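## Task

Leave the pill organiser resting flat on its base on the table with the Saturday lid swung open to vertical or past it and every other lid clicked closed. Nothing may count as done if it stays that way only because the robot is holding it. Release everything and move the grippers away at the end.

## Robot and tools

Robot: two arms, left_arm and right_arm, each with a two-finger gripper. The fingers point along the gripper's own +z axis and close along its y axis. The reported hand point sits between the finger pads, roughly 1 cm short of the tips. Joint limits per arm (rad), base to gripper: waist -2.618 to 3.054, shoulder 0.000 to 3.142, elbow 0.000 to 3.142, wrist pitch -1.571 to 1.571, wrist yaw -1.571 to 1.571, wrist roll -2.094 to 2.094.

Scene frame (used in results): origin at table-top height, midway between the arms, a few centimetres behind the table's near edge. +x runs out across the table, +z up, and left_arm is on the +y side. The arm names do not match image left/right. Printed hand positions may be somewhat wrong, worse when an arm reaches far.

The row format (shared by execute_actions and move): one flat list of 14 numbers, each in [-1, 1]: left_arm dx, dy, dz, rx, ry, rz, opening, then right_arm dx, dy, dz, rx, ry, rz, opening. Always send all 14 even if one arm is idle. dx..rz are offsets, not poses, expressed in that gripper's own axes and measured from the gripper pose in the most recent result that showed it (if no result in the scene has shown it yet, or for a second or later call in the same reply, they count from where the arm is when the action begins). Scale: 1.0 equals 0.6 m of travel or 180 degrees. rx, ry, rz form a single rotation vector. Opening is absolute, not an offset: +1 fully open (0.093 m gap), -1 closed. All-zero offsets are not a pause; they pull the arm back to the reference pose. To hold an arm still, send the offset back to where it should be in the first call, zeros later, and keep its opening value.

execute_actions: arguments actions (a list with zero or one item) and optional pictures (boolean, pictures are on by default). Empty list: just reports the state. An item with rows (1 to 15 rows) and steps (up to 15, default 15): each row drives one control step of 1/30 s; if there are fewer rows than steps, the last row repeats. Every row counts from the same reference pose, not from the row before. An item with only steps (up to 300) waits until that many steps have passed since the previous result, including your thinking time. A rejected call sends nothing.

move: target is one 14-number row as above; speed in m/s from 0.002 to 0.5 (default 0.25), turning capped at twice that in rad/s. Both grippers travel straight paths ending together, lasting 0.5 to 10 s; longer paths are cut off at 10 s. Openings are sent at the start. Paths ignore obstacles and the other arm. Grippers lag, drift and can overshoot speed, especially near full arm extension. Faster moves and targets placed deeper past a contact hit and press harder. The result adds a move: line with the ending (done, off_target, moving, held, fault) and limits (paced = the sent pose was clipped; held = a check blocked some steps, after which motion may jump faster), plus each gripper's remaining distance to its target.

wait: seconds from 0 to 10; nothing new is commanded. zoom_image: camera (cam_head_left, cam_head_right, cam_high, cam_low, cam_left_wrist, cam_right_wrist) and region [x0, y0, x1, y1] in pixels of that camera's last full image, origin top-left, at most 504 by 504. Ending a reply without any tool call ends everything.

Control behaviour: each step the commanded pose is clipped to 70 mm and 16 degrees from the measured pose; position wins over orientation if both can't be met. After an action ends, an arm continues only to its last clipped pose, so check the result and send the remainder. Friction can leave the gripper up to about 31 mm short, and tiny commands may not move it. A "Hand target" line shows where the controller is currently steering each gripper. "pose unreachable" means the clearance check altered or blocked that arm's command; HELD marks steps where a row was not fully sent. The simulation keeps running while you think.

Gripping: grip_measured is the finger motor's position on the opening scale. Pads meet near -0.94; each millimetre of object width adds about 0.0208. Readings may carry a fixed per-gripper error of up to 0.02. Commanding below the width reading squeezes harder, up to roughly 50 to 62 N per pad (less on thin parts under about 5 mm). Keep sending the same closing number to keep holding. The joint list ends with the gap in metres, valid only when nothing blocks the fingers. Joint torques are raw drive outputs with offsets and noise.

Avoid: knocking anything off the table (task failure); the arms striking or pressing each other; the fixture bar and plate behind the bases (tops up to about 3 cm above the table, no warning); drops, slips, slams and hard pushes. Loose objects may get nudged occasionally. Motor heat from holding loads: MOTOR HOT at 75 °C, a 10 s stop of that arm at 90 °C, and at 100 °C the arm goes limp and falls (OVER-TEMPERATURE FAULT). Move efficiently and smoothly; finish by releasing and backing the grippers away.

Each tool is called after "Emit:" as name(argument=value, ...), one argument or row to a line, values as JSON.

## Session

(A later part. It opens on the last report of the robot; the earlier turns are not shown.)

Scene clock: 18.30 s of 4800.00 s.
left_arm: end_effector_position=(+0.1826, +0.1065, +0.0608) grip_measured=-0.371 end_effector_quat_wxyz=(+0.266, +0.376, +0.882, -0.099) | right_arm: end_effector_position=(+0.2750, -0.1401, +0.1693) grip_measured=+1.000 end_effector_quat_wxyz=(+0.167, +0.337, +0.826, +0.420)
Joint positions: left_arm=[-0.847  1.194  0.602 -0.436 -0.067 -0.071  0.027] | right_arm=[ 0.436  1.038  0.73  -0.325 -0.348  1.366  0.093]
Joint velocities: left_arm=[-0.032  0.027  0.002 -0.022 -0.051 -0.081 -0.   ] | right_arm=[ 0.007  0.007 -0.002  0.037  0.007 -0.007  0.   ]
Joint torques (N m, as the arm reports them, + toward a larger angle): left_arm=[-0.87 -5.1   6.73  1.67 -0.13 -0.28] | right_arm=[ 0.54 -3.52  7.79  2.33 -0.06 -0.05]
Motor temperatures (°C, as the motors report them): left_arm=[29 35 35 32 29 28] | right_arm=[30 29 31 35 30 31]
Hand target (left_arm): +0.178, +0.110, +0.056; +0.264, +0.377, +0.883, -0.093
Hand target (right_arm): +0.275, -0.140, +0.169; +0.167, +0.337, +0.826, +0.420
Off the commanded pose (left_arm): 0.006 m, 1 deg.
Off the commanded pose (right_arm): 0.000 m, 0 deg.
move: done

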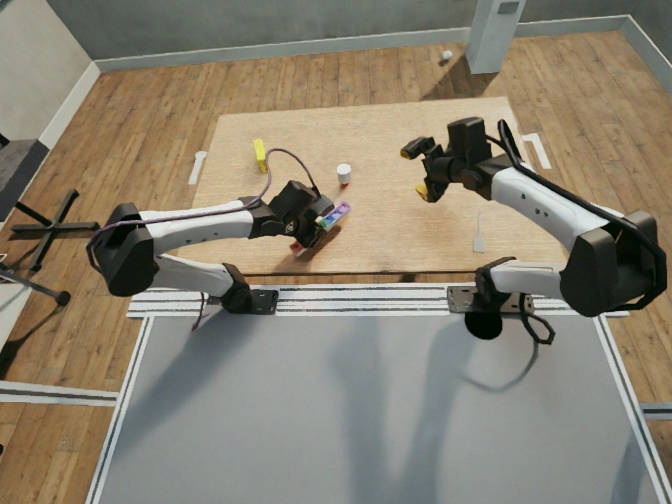

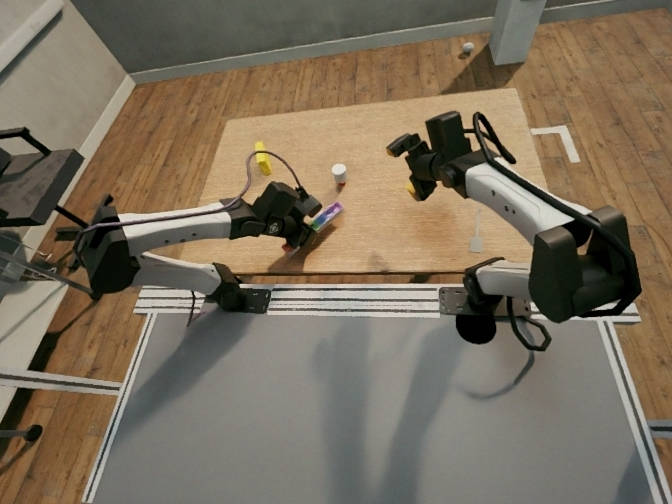

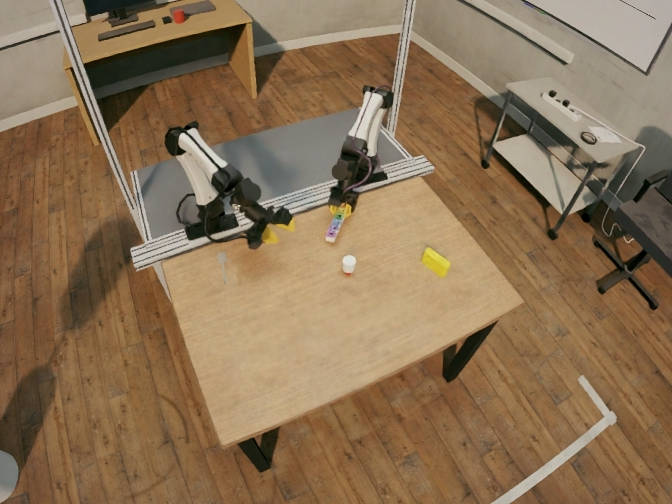

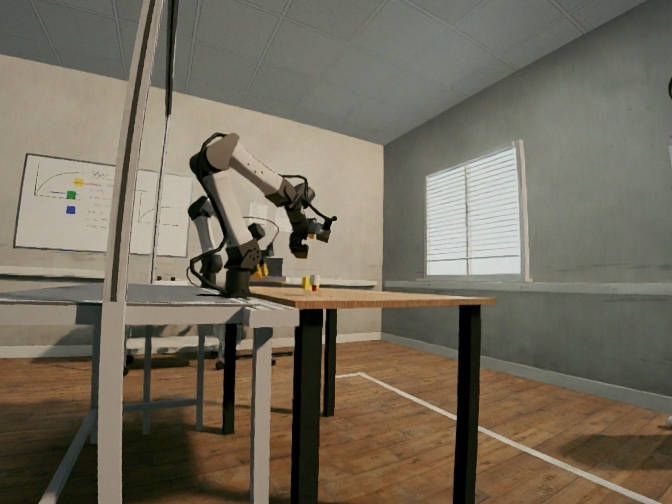

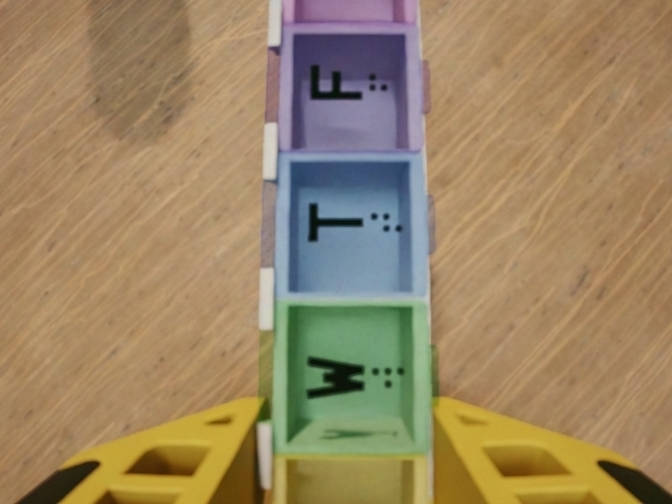

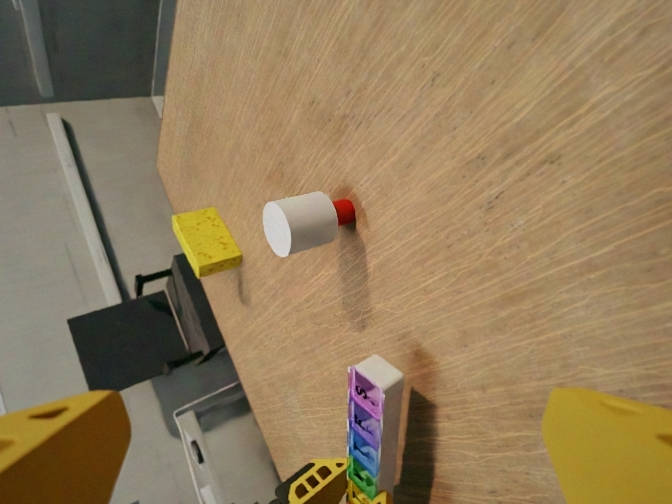

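Emit:
execute_actions(
  actions=[],
)

Emit:
move(
  target=[0.036,0,0.056,0,0,0,-0.42,0,0,0,0,0,0,1],
  speed=0.04,
)

Scene clock: 21.23 s of 4800.00 s.
left_arm: end_effector_position=(+0.1828, +0.1067, +0.0608) grip_measured=-0.371 end_effector_quat_wxyz=(+0.267, +0.375, +0.883, -0.098) | right_arm: end_effector_position=(+0.2750, -0.1401, +0.1693) grip_measured=+1.000 end_effector_quat_wxyz=(+0.167, +0.337, +0.826, +0.420)
Joint positions: left_arm=[-0.847  1.194  0.602 -0.436 -0.068 -0.073  0.027] | right_arm=[ 0.436  1.038  0.73  -0.325 -0.348  1.366  0.093]
Joint velocities: left_arm=[ 0.002  0.002  0.012  0.022 -0.022  0.022 -0.   ] | right_arm=[ 0.007 -0.002 -0.002  0.037  0.051  0.007  0.   ]
Joint torques (N m, as the arm reports them, + toward a larger angle): left_arm=[-0.79 -5.3   6.82  1.71 -0.21 -0.24] | right_arm=[ 0.68 -3.57  7.88  2.35 -0.01 -0.05]
Motor temperatures (°C, as the motors report them): left_arm=[29 35 35 33 29 28] | right_arm=[30 29 32 35 30 31]
Hand target (left_arm): +0.178, +0.110, +0.056; +0.264, +0.377, +0.883, -0.093
Hand target (right_arm): +0.275, -0.140, +0.169; +0.167, +0.337, +0.826, +0.420
Off the commanded pose (left_arm): 0.006 m, 0 deg.
Off the commanded pose (right_arm): 0.000 m, 0 deg.
Steps of this call (steps 1 to 88: nothing new was sent). Readings (end_effector_position):
1: left_arm (+0.1826, +0.1066, +0.0608) | right_arm (+0.2750, -0.1401, +0.1693)
2: left_arm (+0.1827, +0.1066, +0.0608) | right_arm (+0.2750, -0.1401, +0.1693)
4: left_arm (+0.1827, +0.1067, +0.0608) | right_arm (+0.2750, -0.1401, +0.1693)
8: left_arm (+0.1828, +0.1067, +0.0608) | right_arm (+0.2750, -0.1401, +0.1693)
88: the state above

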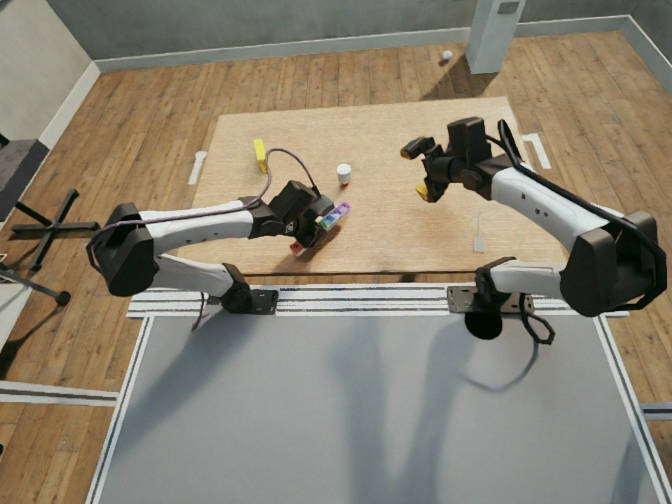

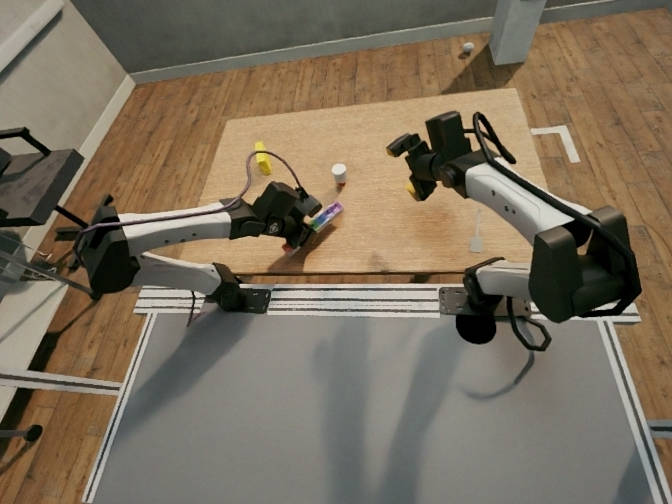

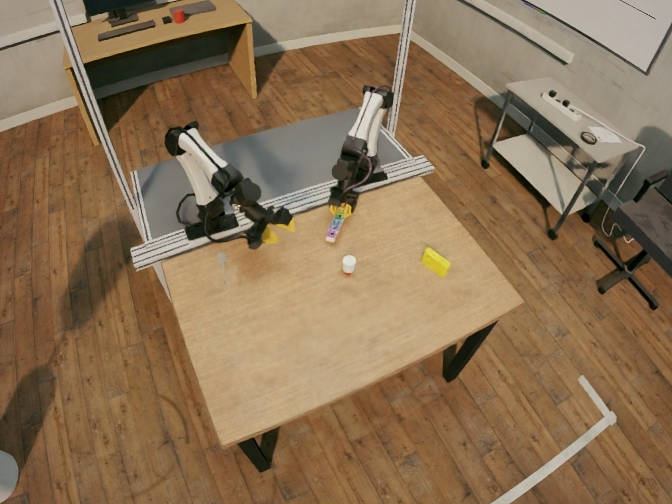

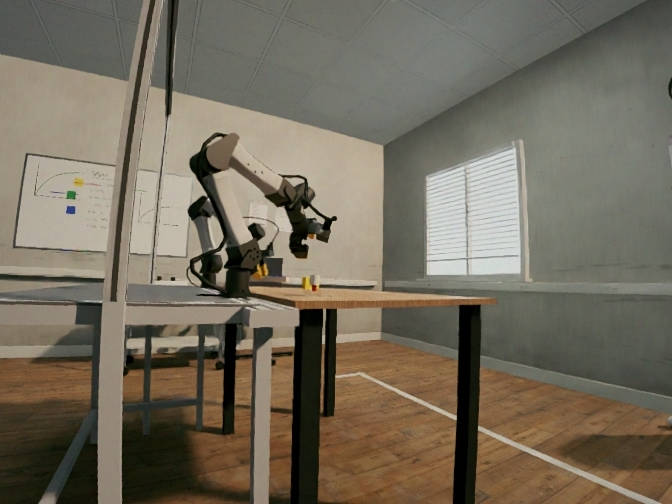

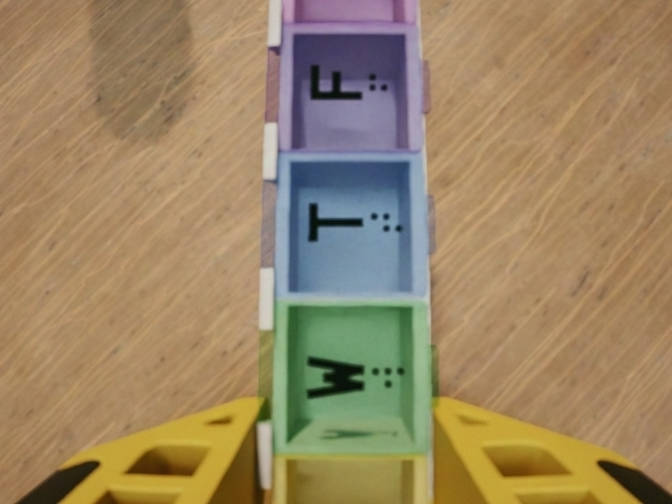

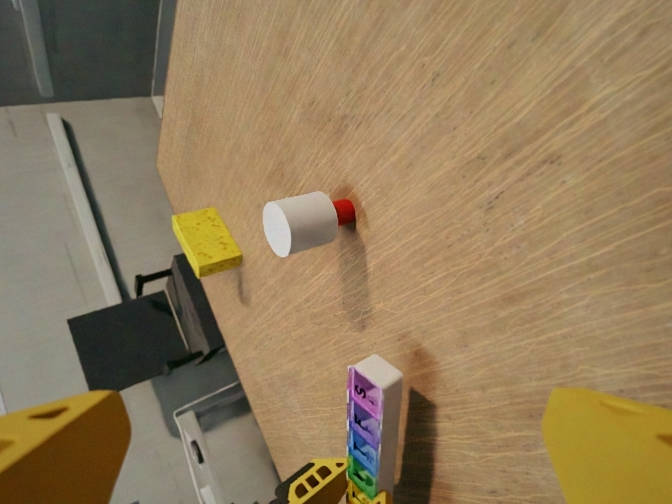

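Scene clock: 22.70 s of 4800.00 s.
left_arm: end_effector_position=(+0.1852, +0.1041, +0.0300) grip_measured=-0.371 end_effector_quat_wxyz=(+0.273, +0.374, +0.881, -0.102) | right_arm: end_effector_position=(+0.2750, -0.1401, +0.1693) grip_measured=+1.000 end_effector_quat_wxyz=(+0.167, +0.337, +0.826, +0.420)
Joint positions: left_arm=[-0.847  1.266  0.502 -0.25  -0.068 -0.073  0.027] | right_arm=[ 0.436  1.038  0.73  -0.325 -0.348  1.366  0.093]
Joint velocities: left_arm=[-0.002  0.027  0.007 -0.037 -0.022 -0.022  0.   ] | right_arm=[ 0.002 -0.002  0.007  0.007 -0.022 -0.022  0.   ]
Joint torques (N m, as the arm reports them, + toward a larger angle): left_arm=[ 0.18 -2.53  6.2   2.02 -0.04 -0.18] | right_arm=[ 0.77 -3.89  7.62  2.37 -0.01 -0.11]
Motor temperatures (°C, as the motors report them): left_arm=[29 35 35 33 29 28] | right_arm=[30 29 32 35 30 31]
Hand target (left_arm): +0.184, +0.107, +0.021; +0.267, +0.375, +0.883, -0.098
Hand target (right_arm): +0.275, -0.140, +0.169; +0.167, +0.337, +0.826, +0.420
Off the commanded pose (left_arm): 0.010 m, 1 deg.
Off the commanded pose (right_arm): 0.000 m, 0 deg.
move: done

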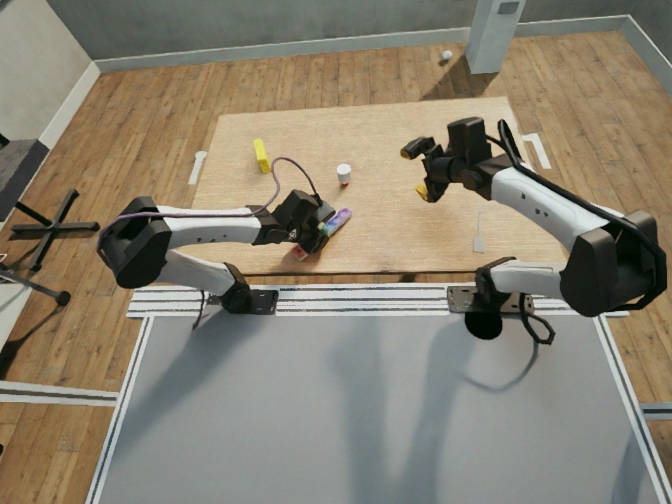

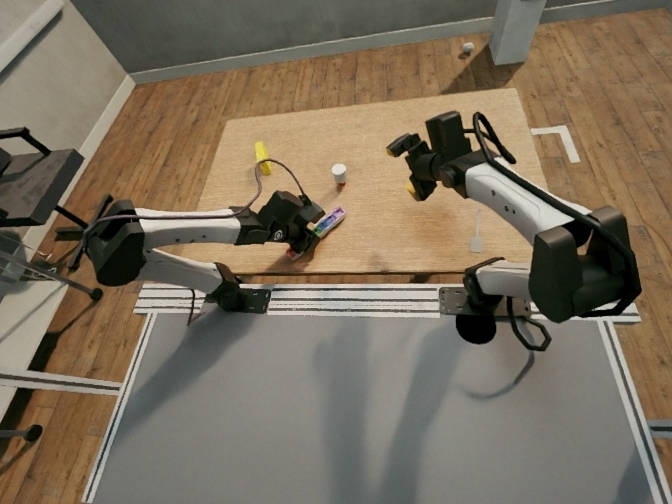

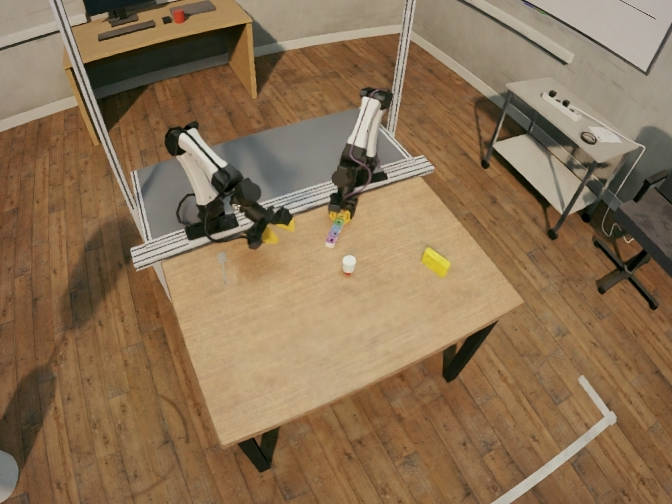

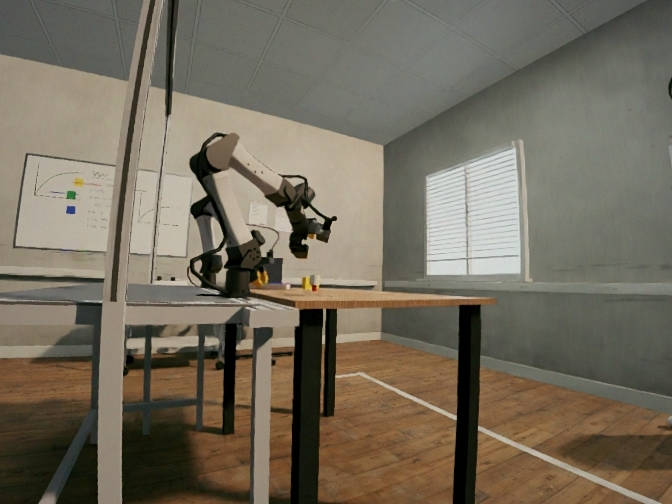

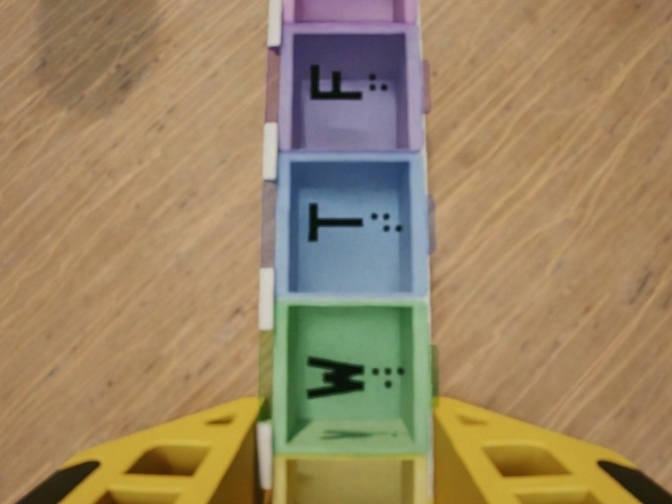

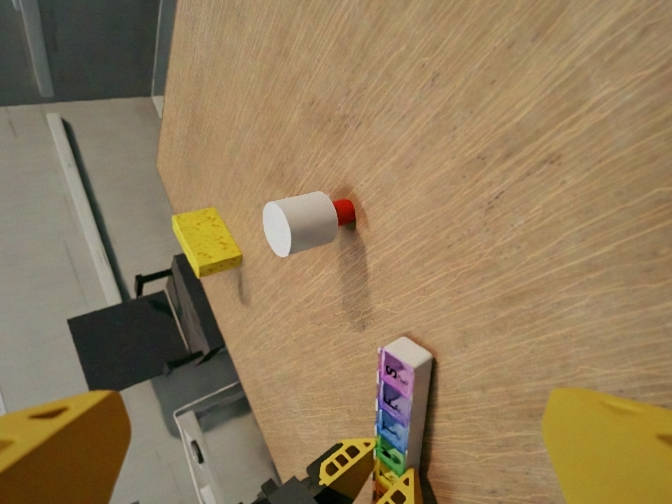

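Emit:
move(
  target=[0.022,0,0.02,0,0.008,0,-0.42,0.221,-0.058,0.203,0,0,0,1],
  speed=0.15,
)

Scene clock: 25.07 s of 4800.00 s.
left_arm: end_effector_position=(+0.1870, +0.1019, +0.0279) grip_measured=-0.371 end_effector_quat_wxyz=(+0.277, +0.373, +0.879, -0.104) | right_arm: end_effector_position=(+0.2338, +0.0026, +0.0707) grip_measured=+1.000 end_effector_quat_wxyz=(+0.166, +0.332, +0.829, +0.419)
Joint positions: left_arm=[-0.847  1.28   0.496 -0.22  -0.068 -0.073  0.027] | right_arm=[1.039 1.491 0.631 0.261 0.145 1.704 0.093]
Joint velocities: left_arm=[ 0.012 -0.002 -0.002 -0.022 -0.037 -0.037 -0.002] | right_arm=[ 0.002 -0.012  0.002 -0.066 -0.051  0.007  0.   ]
Joint torques (N m, as the arm reports them, + toward a larger angle): left_arm=[ 0.05 -2.03  5.24  1.98 -0.07 -0.14] | right_arm=[ 1.02 -6.09  7.78  2.49  0.21 -0.02]
Motor temperatures (°C, as the motors report them): left_arm=[29 35 35 33 29 28] | right_arm=[30 29 32 36 30 31]
Hand target (left_arm): +0.182, +0.108, +0.013; +0.262, +0.375, +0.884, -0.097
Hand target (right_arm): +0.236, +0.006, +0.070; +0.168, +0.336, +0.827, +0.419
Off the commanded pose (left_arm): 0.017 m, 2 deg.
Off the commanded pose (right_arm): 0.006 m, 1 deg.
move: off_target (left_arm)

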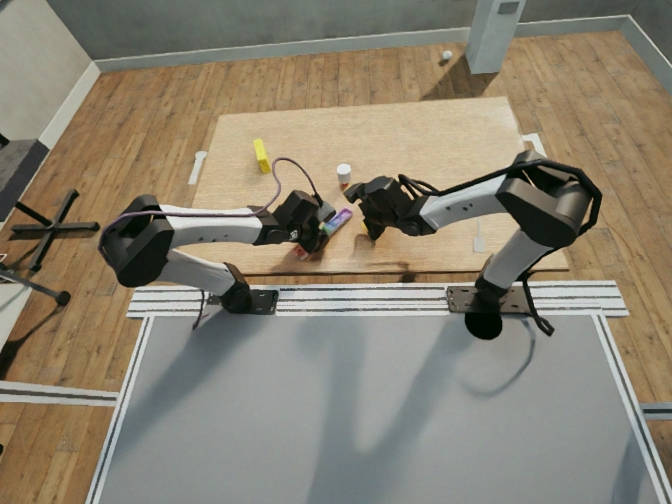

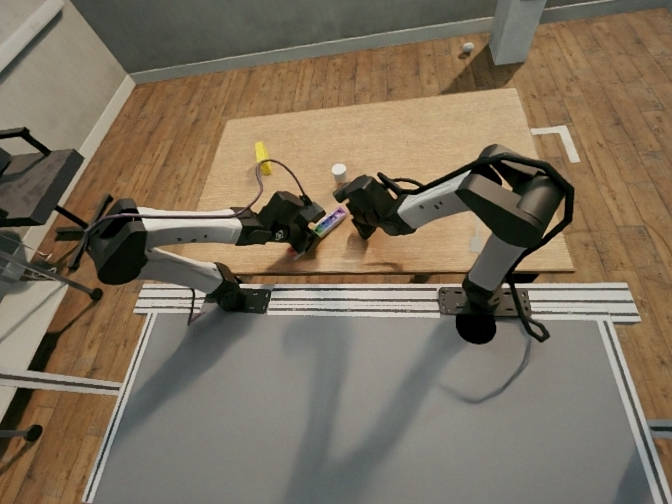

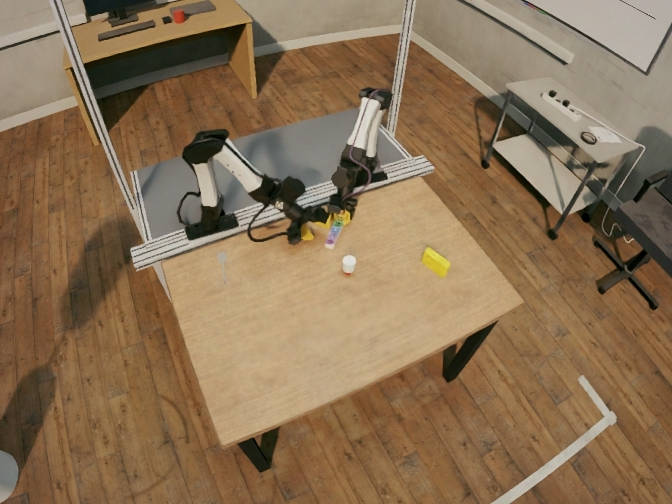

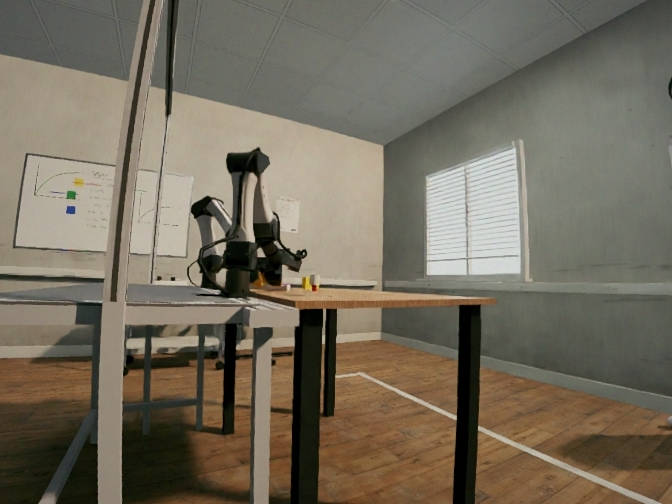

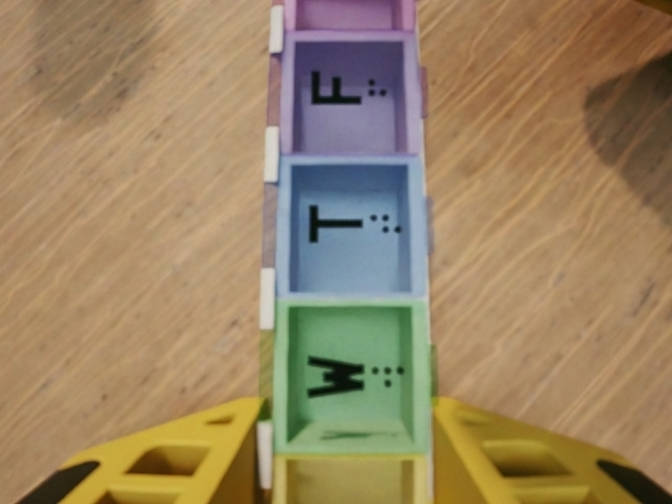

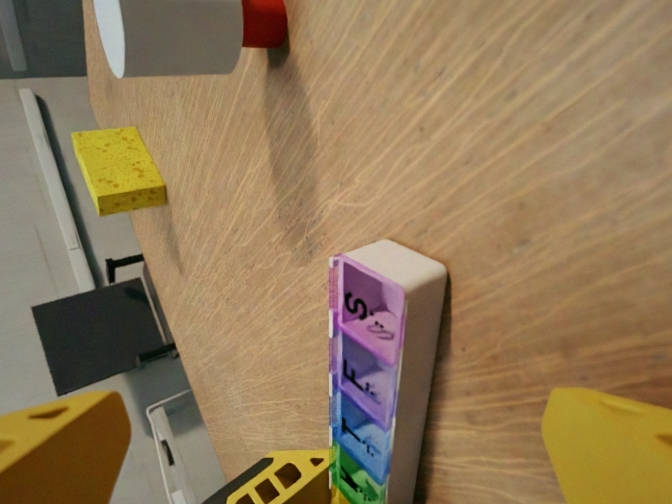

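Emit:
move(
  target=[0.01,0,0.005,0,0.008,0,-0.42,0.015,0.015,0.055,0,0,0,1],
  speed=0.08,
)

Scene clock: 26.90 s of 4800.00 s.
left_arm: end_effector_position=(+0.1870, +0.1019, +0.0279) grip_measured=-0.371 end_effector_quat_wxyz=(+0.277, +0.373, +0.879, -0.104) | right_arm: end_effector_position=(+0.2482, +0.0278, +0.0611) grip_measured=+1.000 end_effector_quat_wxyz=(+0.166, +0.331, +0.829, +0.419)
Joint positions: left_arm=[-0.847  1.28   0.496 -0.22  -0.068 -0.073  0.027] | right_arm=[1.043 1.627 0.723 0.305 0.146 1.704 0.093]
Joint velocities: left_arm=[ 0.002  0.007 -0.007  0.051 -0.051  0.007 -0.002] | right_arm=[-0.002  0.012 -0.007 -0.007  0.007 -0.066  0.   ]
Joint torques (N m, as the arm reports them, + toward a larger angle): left_arm=[ 0.03 -2.84  7.59  1.67  0.   -0.16] | right_arm=[ 1.14 -7.16  7.51  2.46  0.26 -0.01]
Motor temperatures (°C, as the motors report them): left_arm=[29 35 35 34 29 28] | right_arm=[30 29 32 36 30 31]
Hand target (left_arm): +0.185, +0.104, +0.022; +0.266, +0.374, +0.883, -0.099
Hand target (right_arm): +0.249, +0.032, +0.059; +0.166, +0.332, +0.829, +0.419
Off the commanded pose (left_arm): 0.007 m, 1 deg.
Off the commanded pose (right_arm): 0.005 m, 0 deg.
move: done

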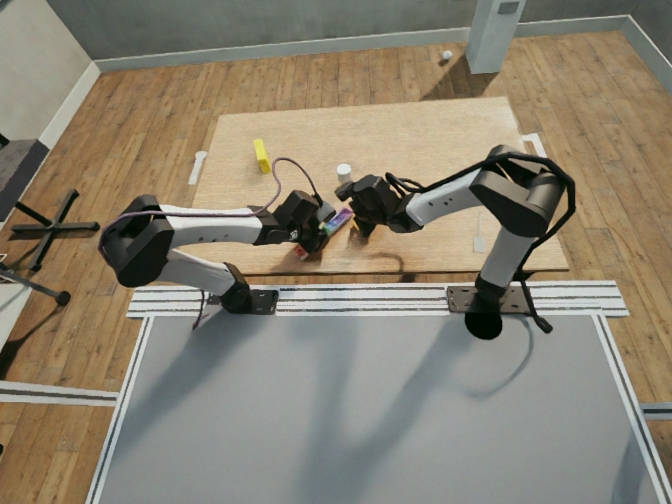

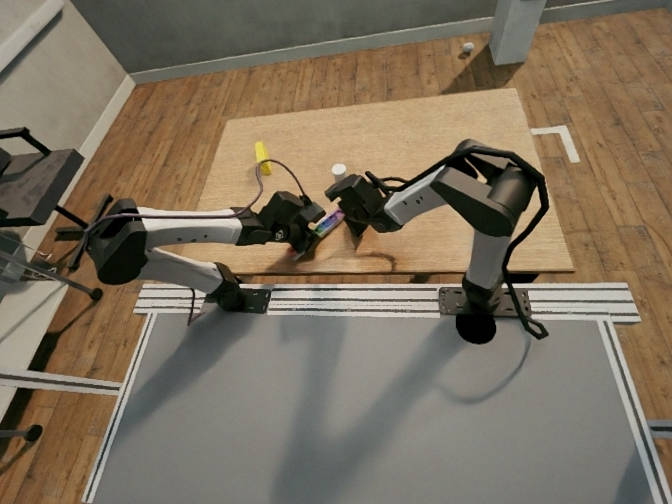

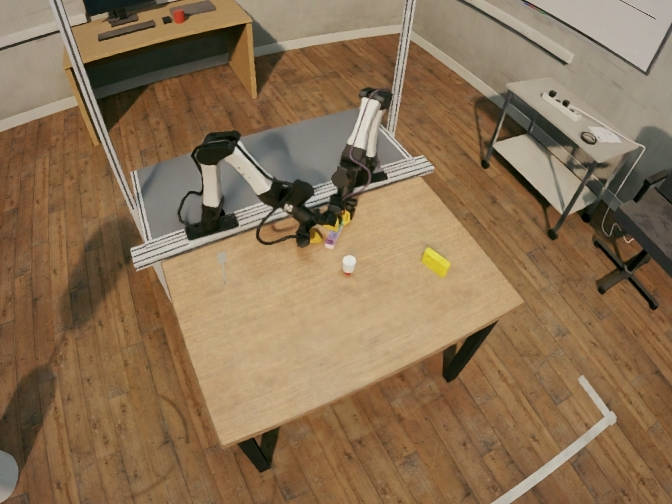

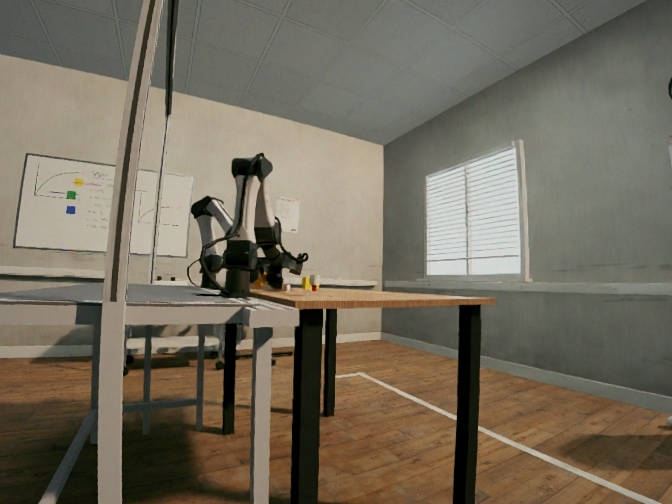

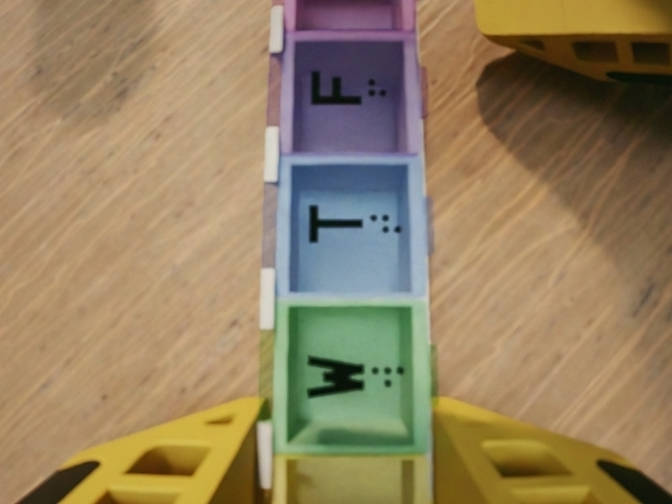

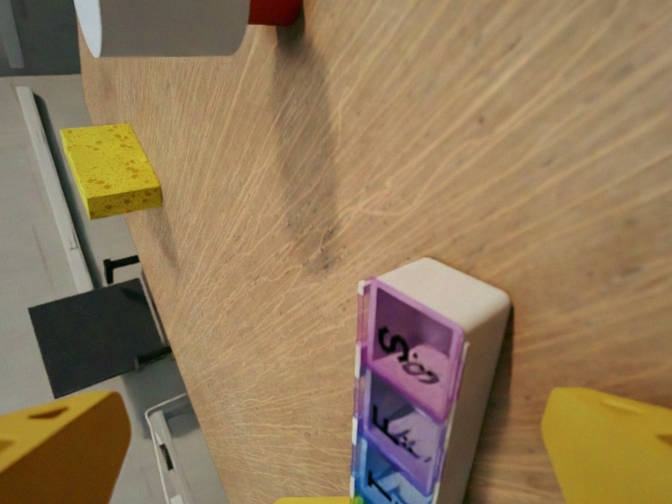

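Emit:
move(
  target=[0.01,0,0.005,0,0.008,0,-0.42,-0.017,0.007,0.017,0,0,0,1],
  speed=0.04,
)

Emit:
zoom_image(
  camera="cam_right_wrist",
  region=[372,254,672,504],
)

Emit:
zoom_image(
  camera="cam_low",
  region=[245,255,325,305],
)

Scene clock: 28.37 s of 4800.00 s.
left_arm: end_effector_position=(+0.1870, +0.1019, +0.0279) grip_measured=-0.371 end_effector_quat_wxyz=(+0.277, +0.373, +0.879, -0.104) | right_arm: end_effector_position=(+0.2584, +0.0271, +0.0618) grip_measured=+1.000 end_effector_quat_wxyz=(+0.165, +0.333, +0.827, +0.422)
Joint positions: left_arm=[-0.847  1.28   0.496 -0.22  -0.068 -0.073  0.027] | right_arm=[1.013 1.643 0.739 0.312 0.121 1.693 0.093]
Joint velocities: left_arm=[ 0.012 -0.007 -0.002 -0.022 -0.066  0.022 -0.   ] | right_arm=[-0.002  0.002 -0.012  0.022 -0.007  0.022  0.   ]
Joint torques (N m, as the arm reports them, + toward a larger angle): left_arm=[-0.26 -3.    7.65  1.63 -0.05 -0.2 ] | right_arm=[-0.1  -7.31  7.38  2.47  0.13 -0.22]
Motor temperatures (°C, as the motors report them): left_arm=[29 35 36 34 29 28] | right_arm=[30 29 32 37 30 31]
Hand target (left_arm): +0.185, +0.104, +0.022; +0.266, +0.374, +0.883, -0.099
Hand target (right_arm): +0.263, +0.029, +0.059; +0.166, +0.331, +0.829, +0.419
Off the commanded pose (left_arm): 0.007 m, 1 deg.
Off the commanded pose (right_arm): 0.006 m, 0 deg.
move: done

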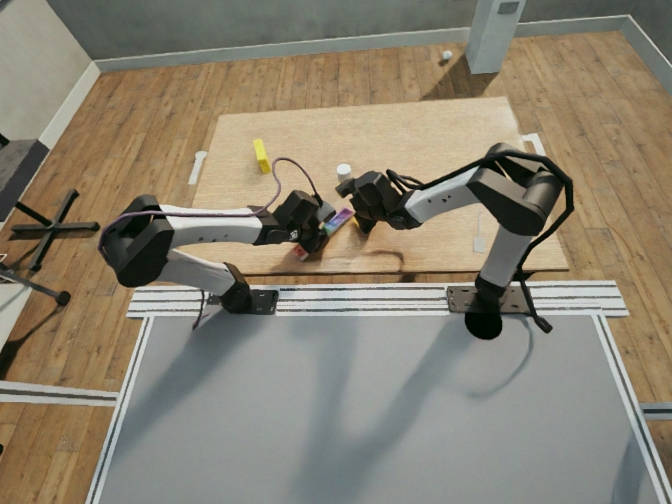

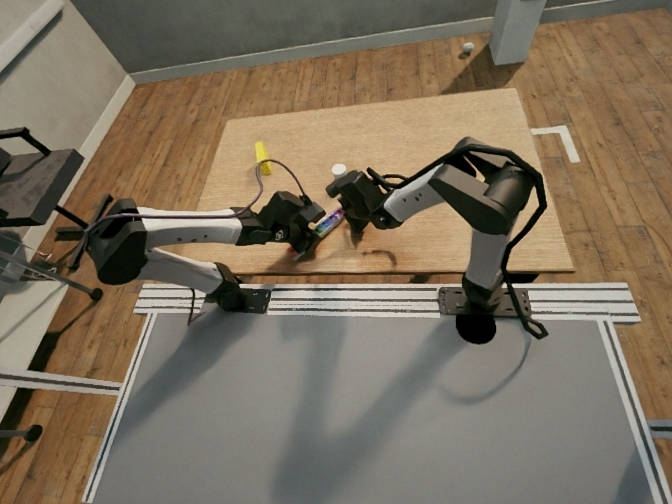

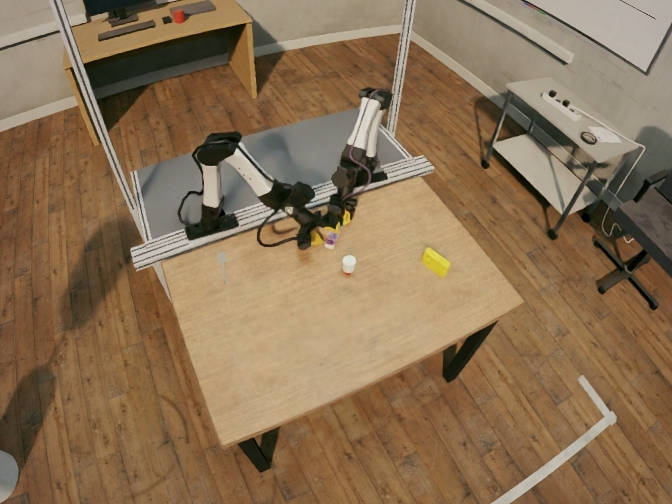

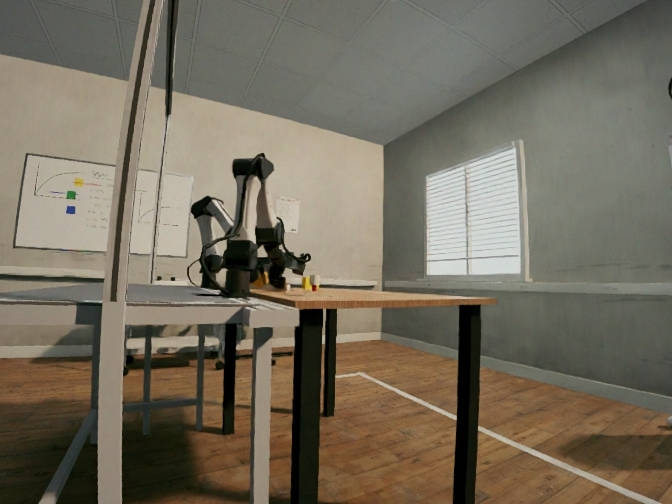

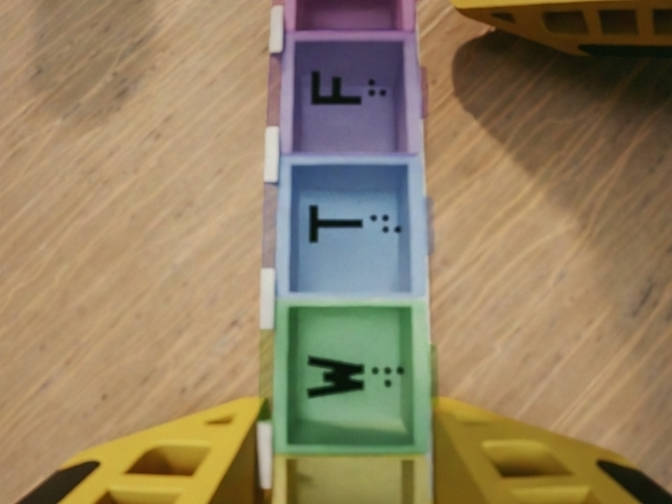

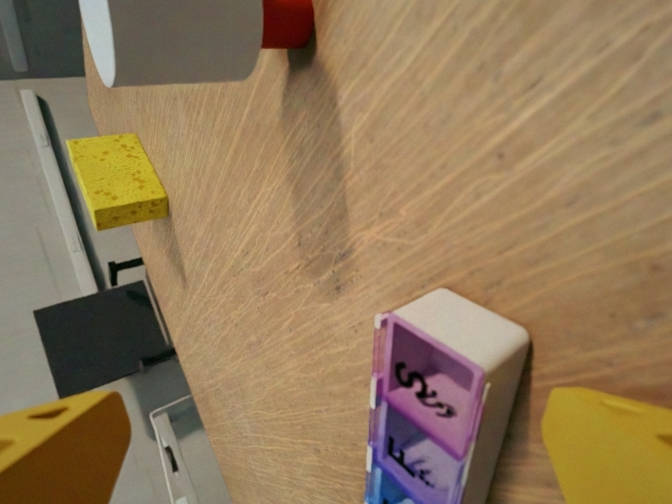

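Region (372, 254, 672, 504) of cam_right_wrist's 672x504 image, scaled by 1.680, with more detail than that image has.

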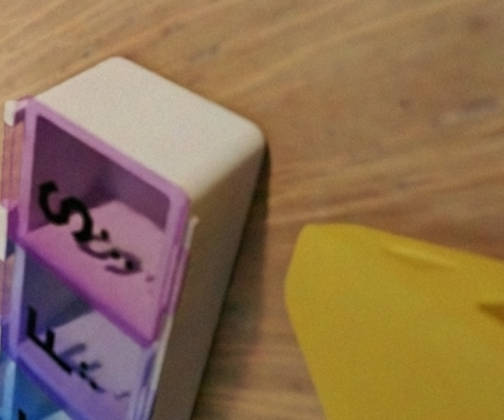

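Region (245, 255, 325, 305) of cam_low's 672x504 image, scaled by 6.300, with more detail than that image has; it fills the top 315 rows of this view, and the rest is white.

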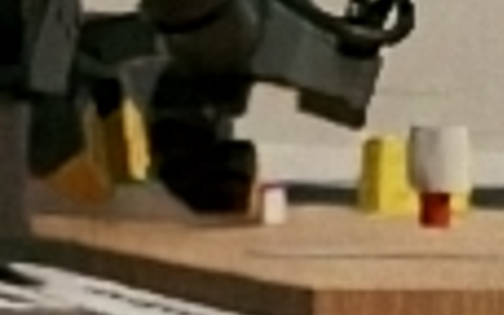

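Emit:
move(
  target=[0.01,0,0.005,0,0.008,0,-0.42,0.003,0.006,0.019,0,0,0,1],
  speed=0.04,
)

Emit:
zoom_image(
  camera="cam_right_wrist",
  region=[372,254,672,504],
)

Scene clock: 29.60 s of 4800.00 s.
left_arm: end_effector_position=(+0.1870, +0.1019, +0.0279) grip_measured=-0.371 end_effector_quat_wxyz=(+0.277, +0.373, +0.879, -0.104) | right_arm: end_effector_position=(+0.2623, +0.0335, +0.0611) grip_measured=+1.000 end_effector_quat_wxyz=(+0.164, +0.332, +0.827, +0.424)
Joint positions: left_arm=[-0.847  1.28   0.496 -0.22  -0.068 -0.073  0.027] | right_arm=[1.013 1.67  0.765 0.317 0.119 1.692 0.093]
Joint velocities: left_arm=[-0.007 -0.002 -0.012 -0.037  0.007  0.037 -0.   ] | right_arm=[ 0.002  0.007  0.017 -0.095  0.022  0.022  0.   ]
Joint torques (N m, as the arm reports them, + toward a larger angle): left_arm=[-0.18 -3.15  7.64  1.68 -0.05 -0.22] | right_arm=[ 0.39 -7.59  7.5   2.37  0.2  -0.06]
Motor temperatures (°C, as the motors report them): left_arm=[29 34 36 34 29 28] | right_arm=[30 29 32 37 30 31]
Hand target (left_arm): +0.185, +0.104, +0.022; +0.266, +0.374, +0.883, -0.099
Hand target (right_arm): +0.265, +0.036, +0.058; +0.165, +0.333, +0.827, +0.422
Off the commanded pose (left_arm): 0.007 m, 1 deg.
Off the commanded pose (right_arm): 0.005 m, 0 deg.
move: done

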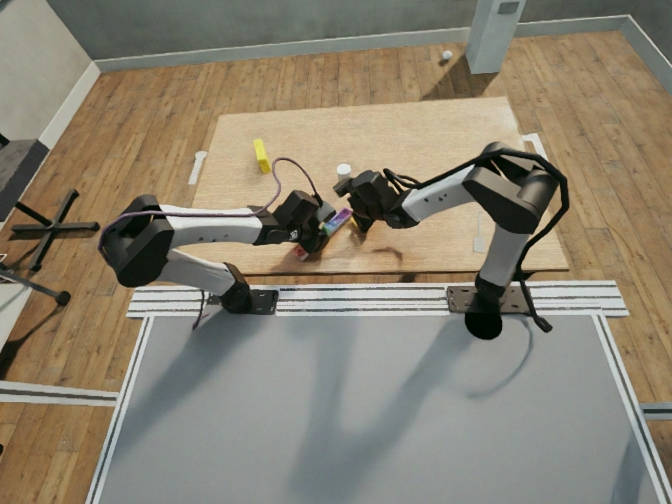

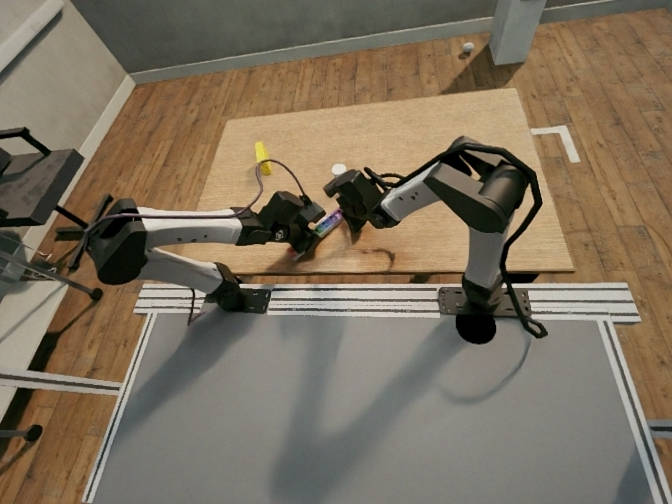

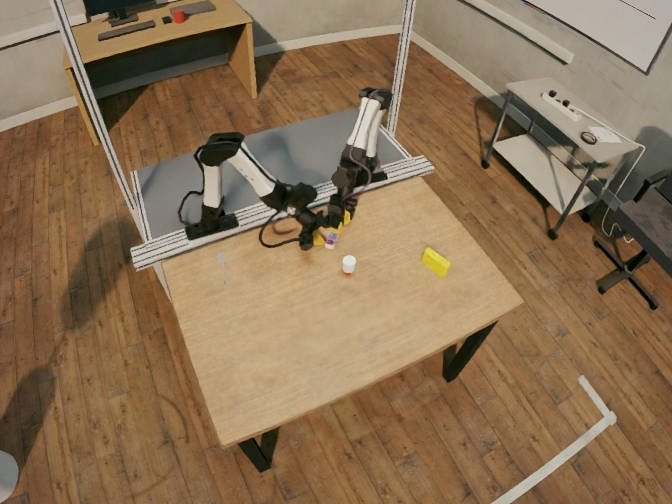

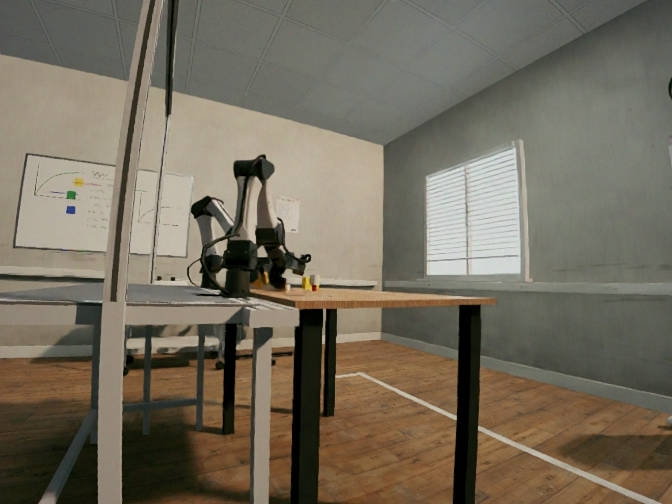

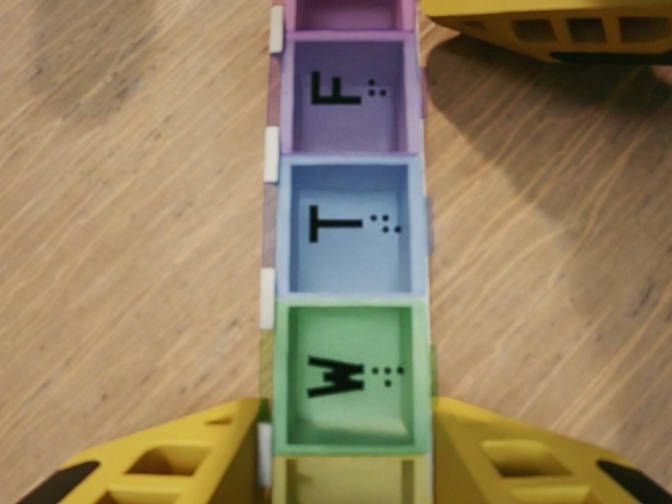

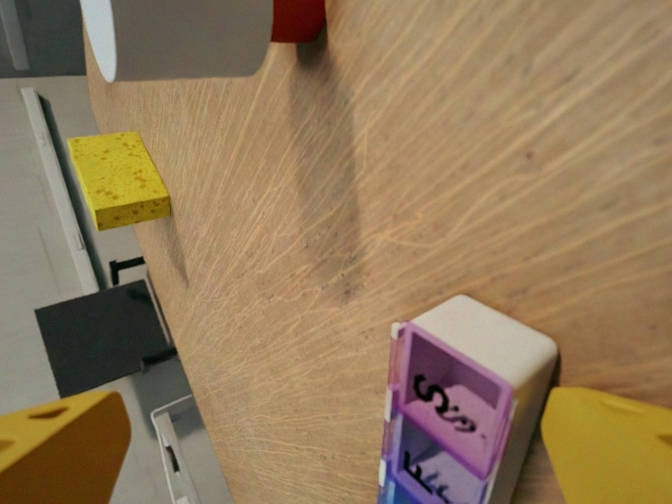

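Region (372, 254, 672, 504) of cam_right_wrist's 672x504 image, scaled by 1.680, with more detail than that image has.

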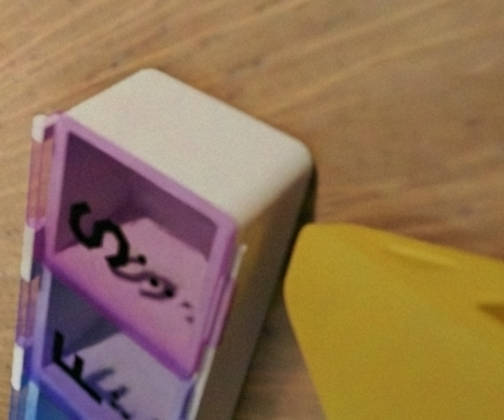

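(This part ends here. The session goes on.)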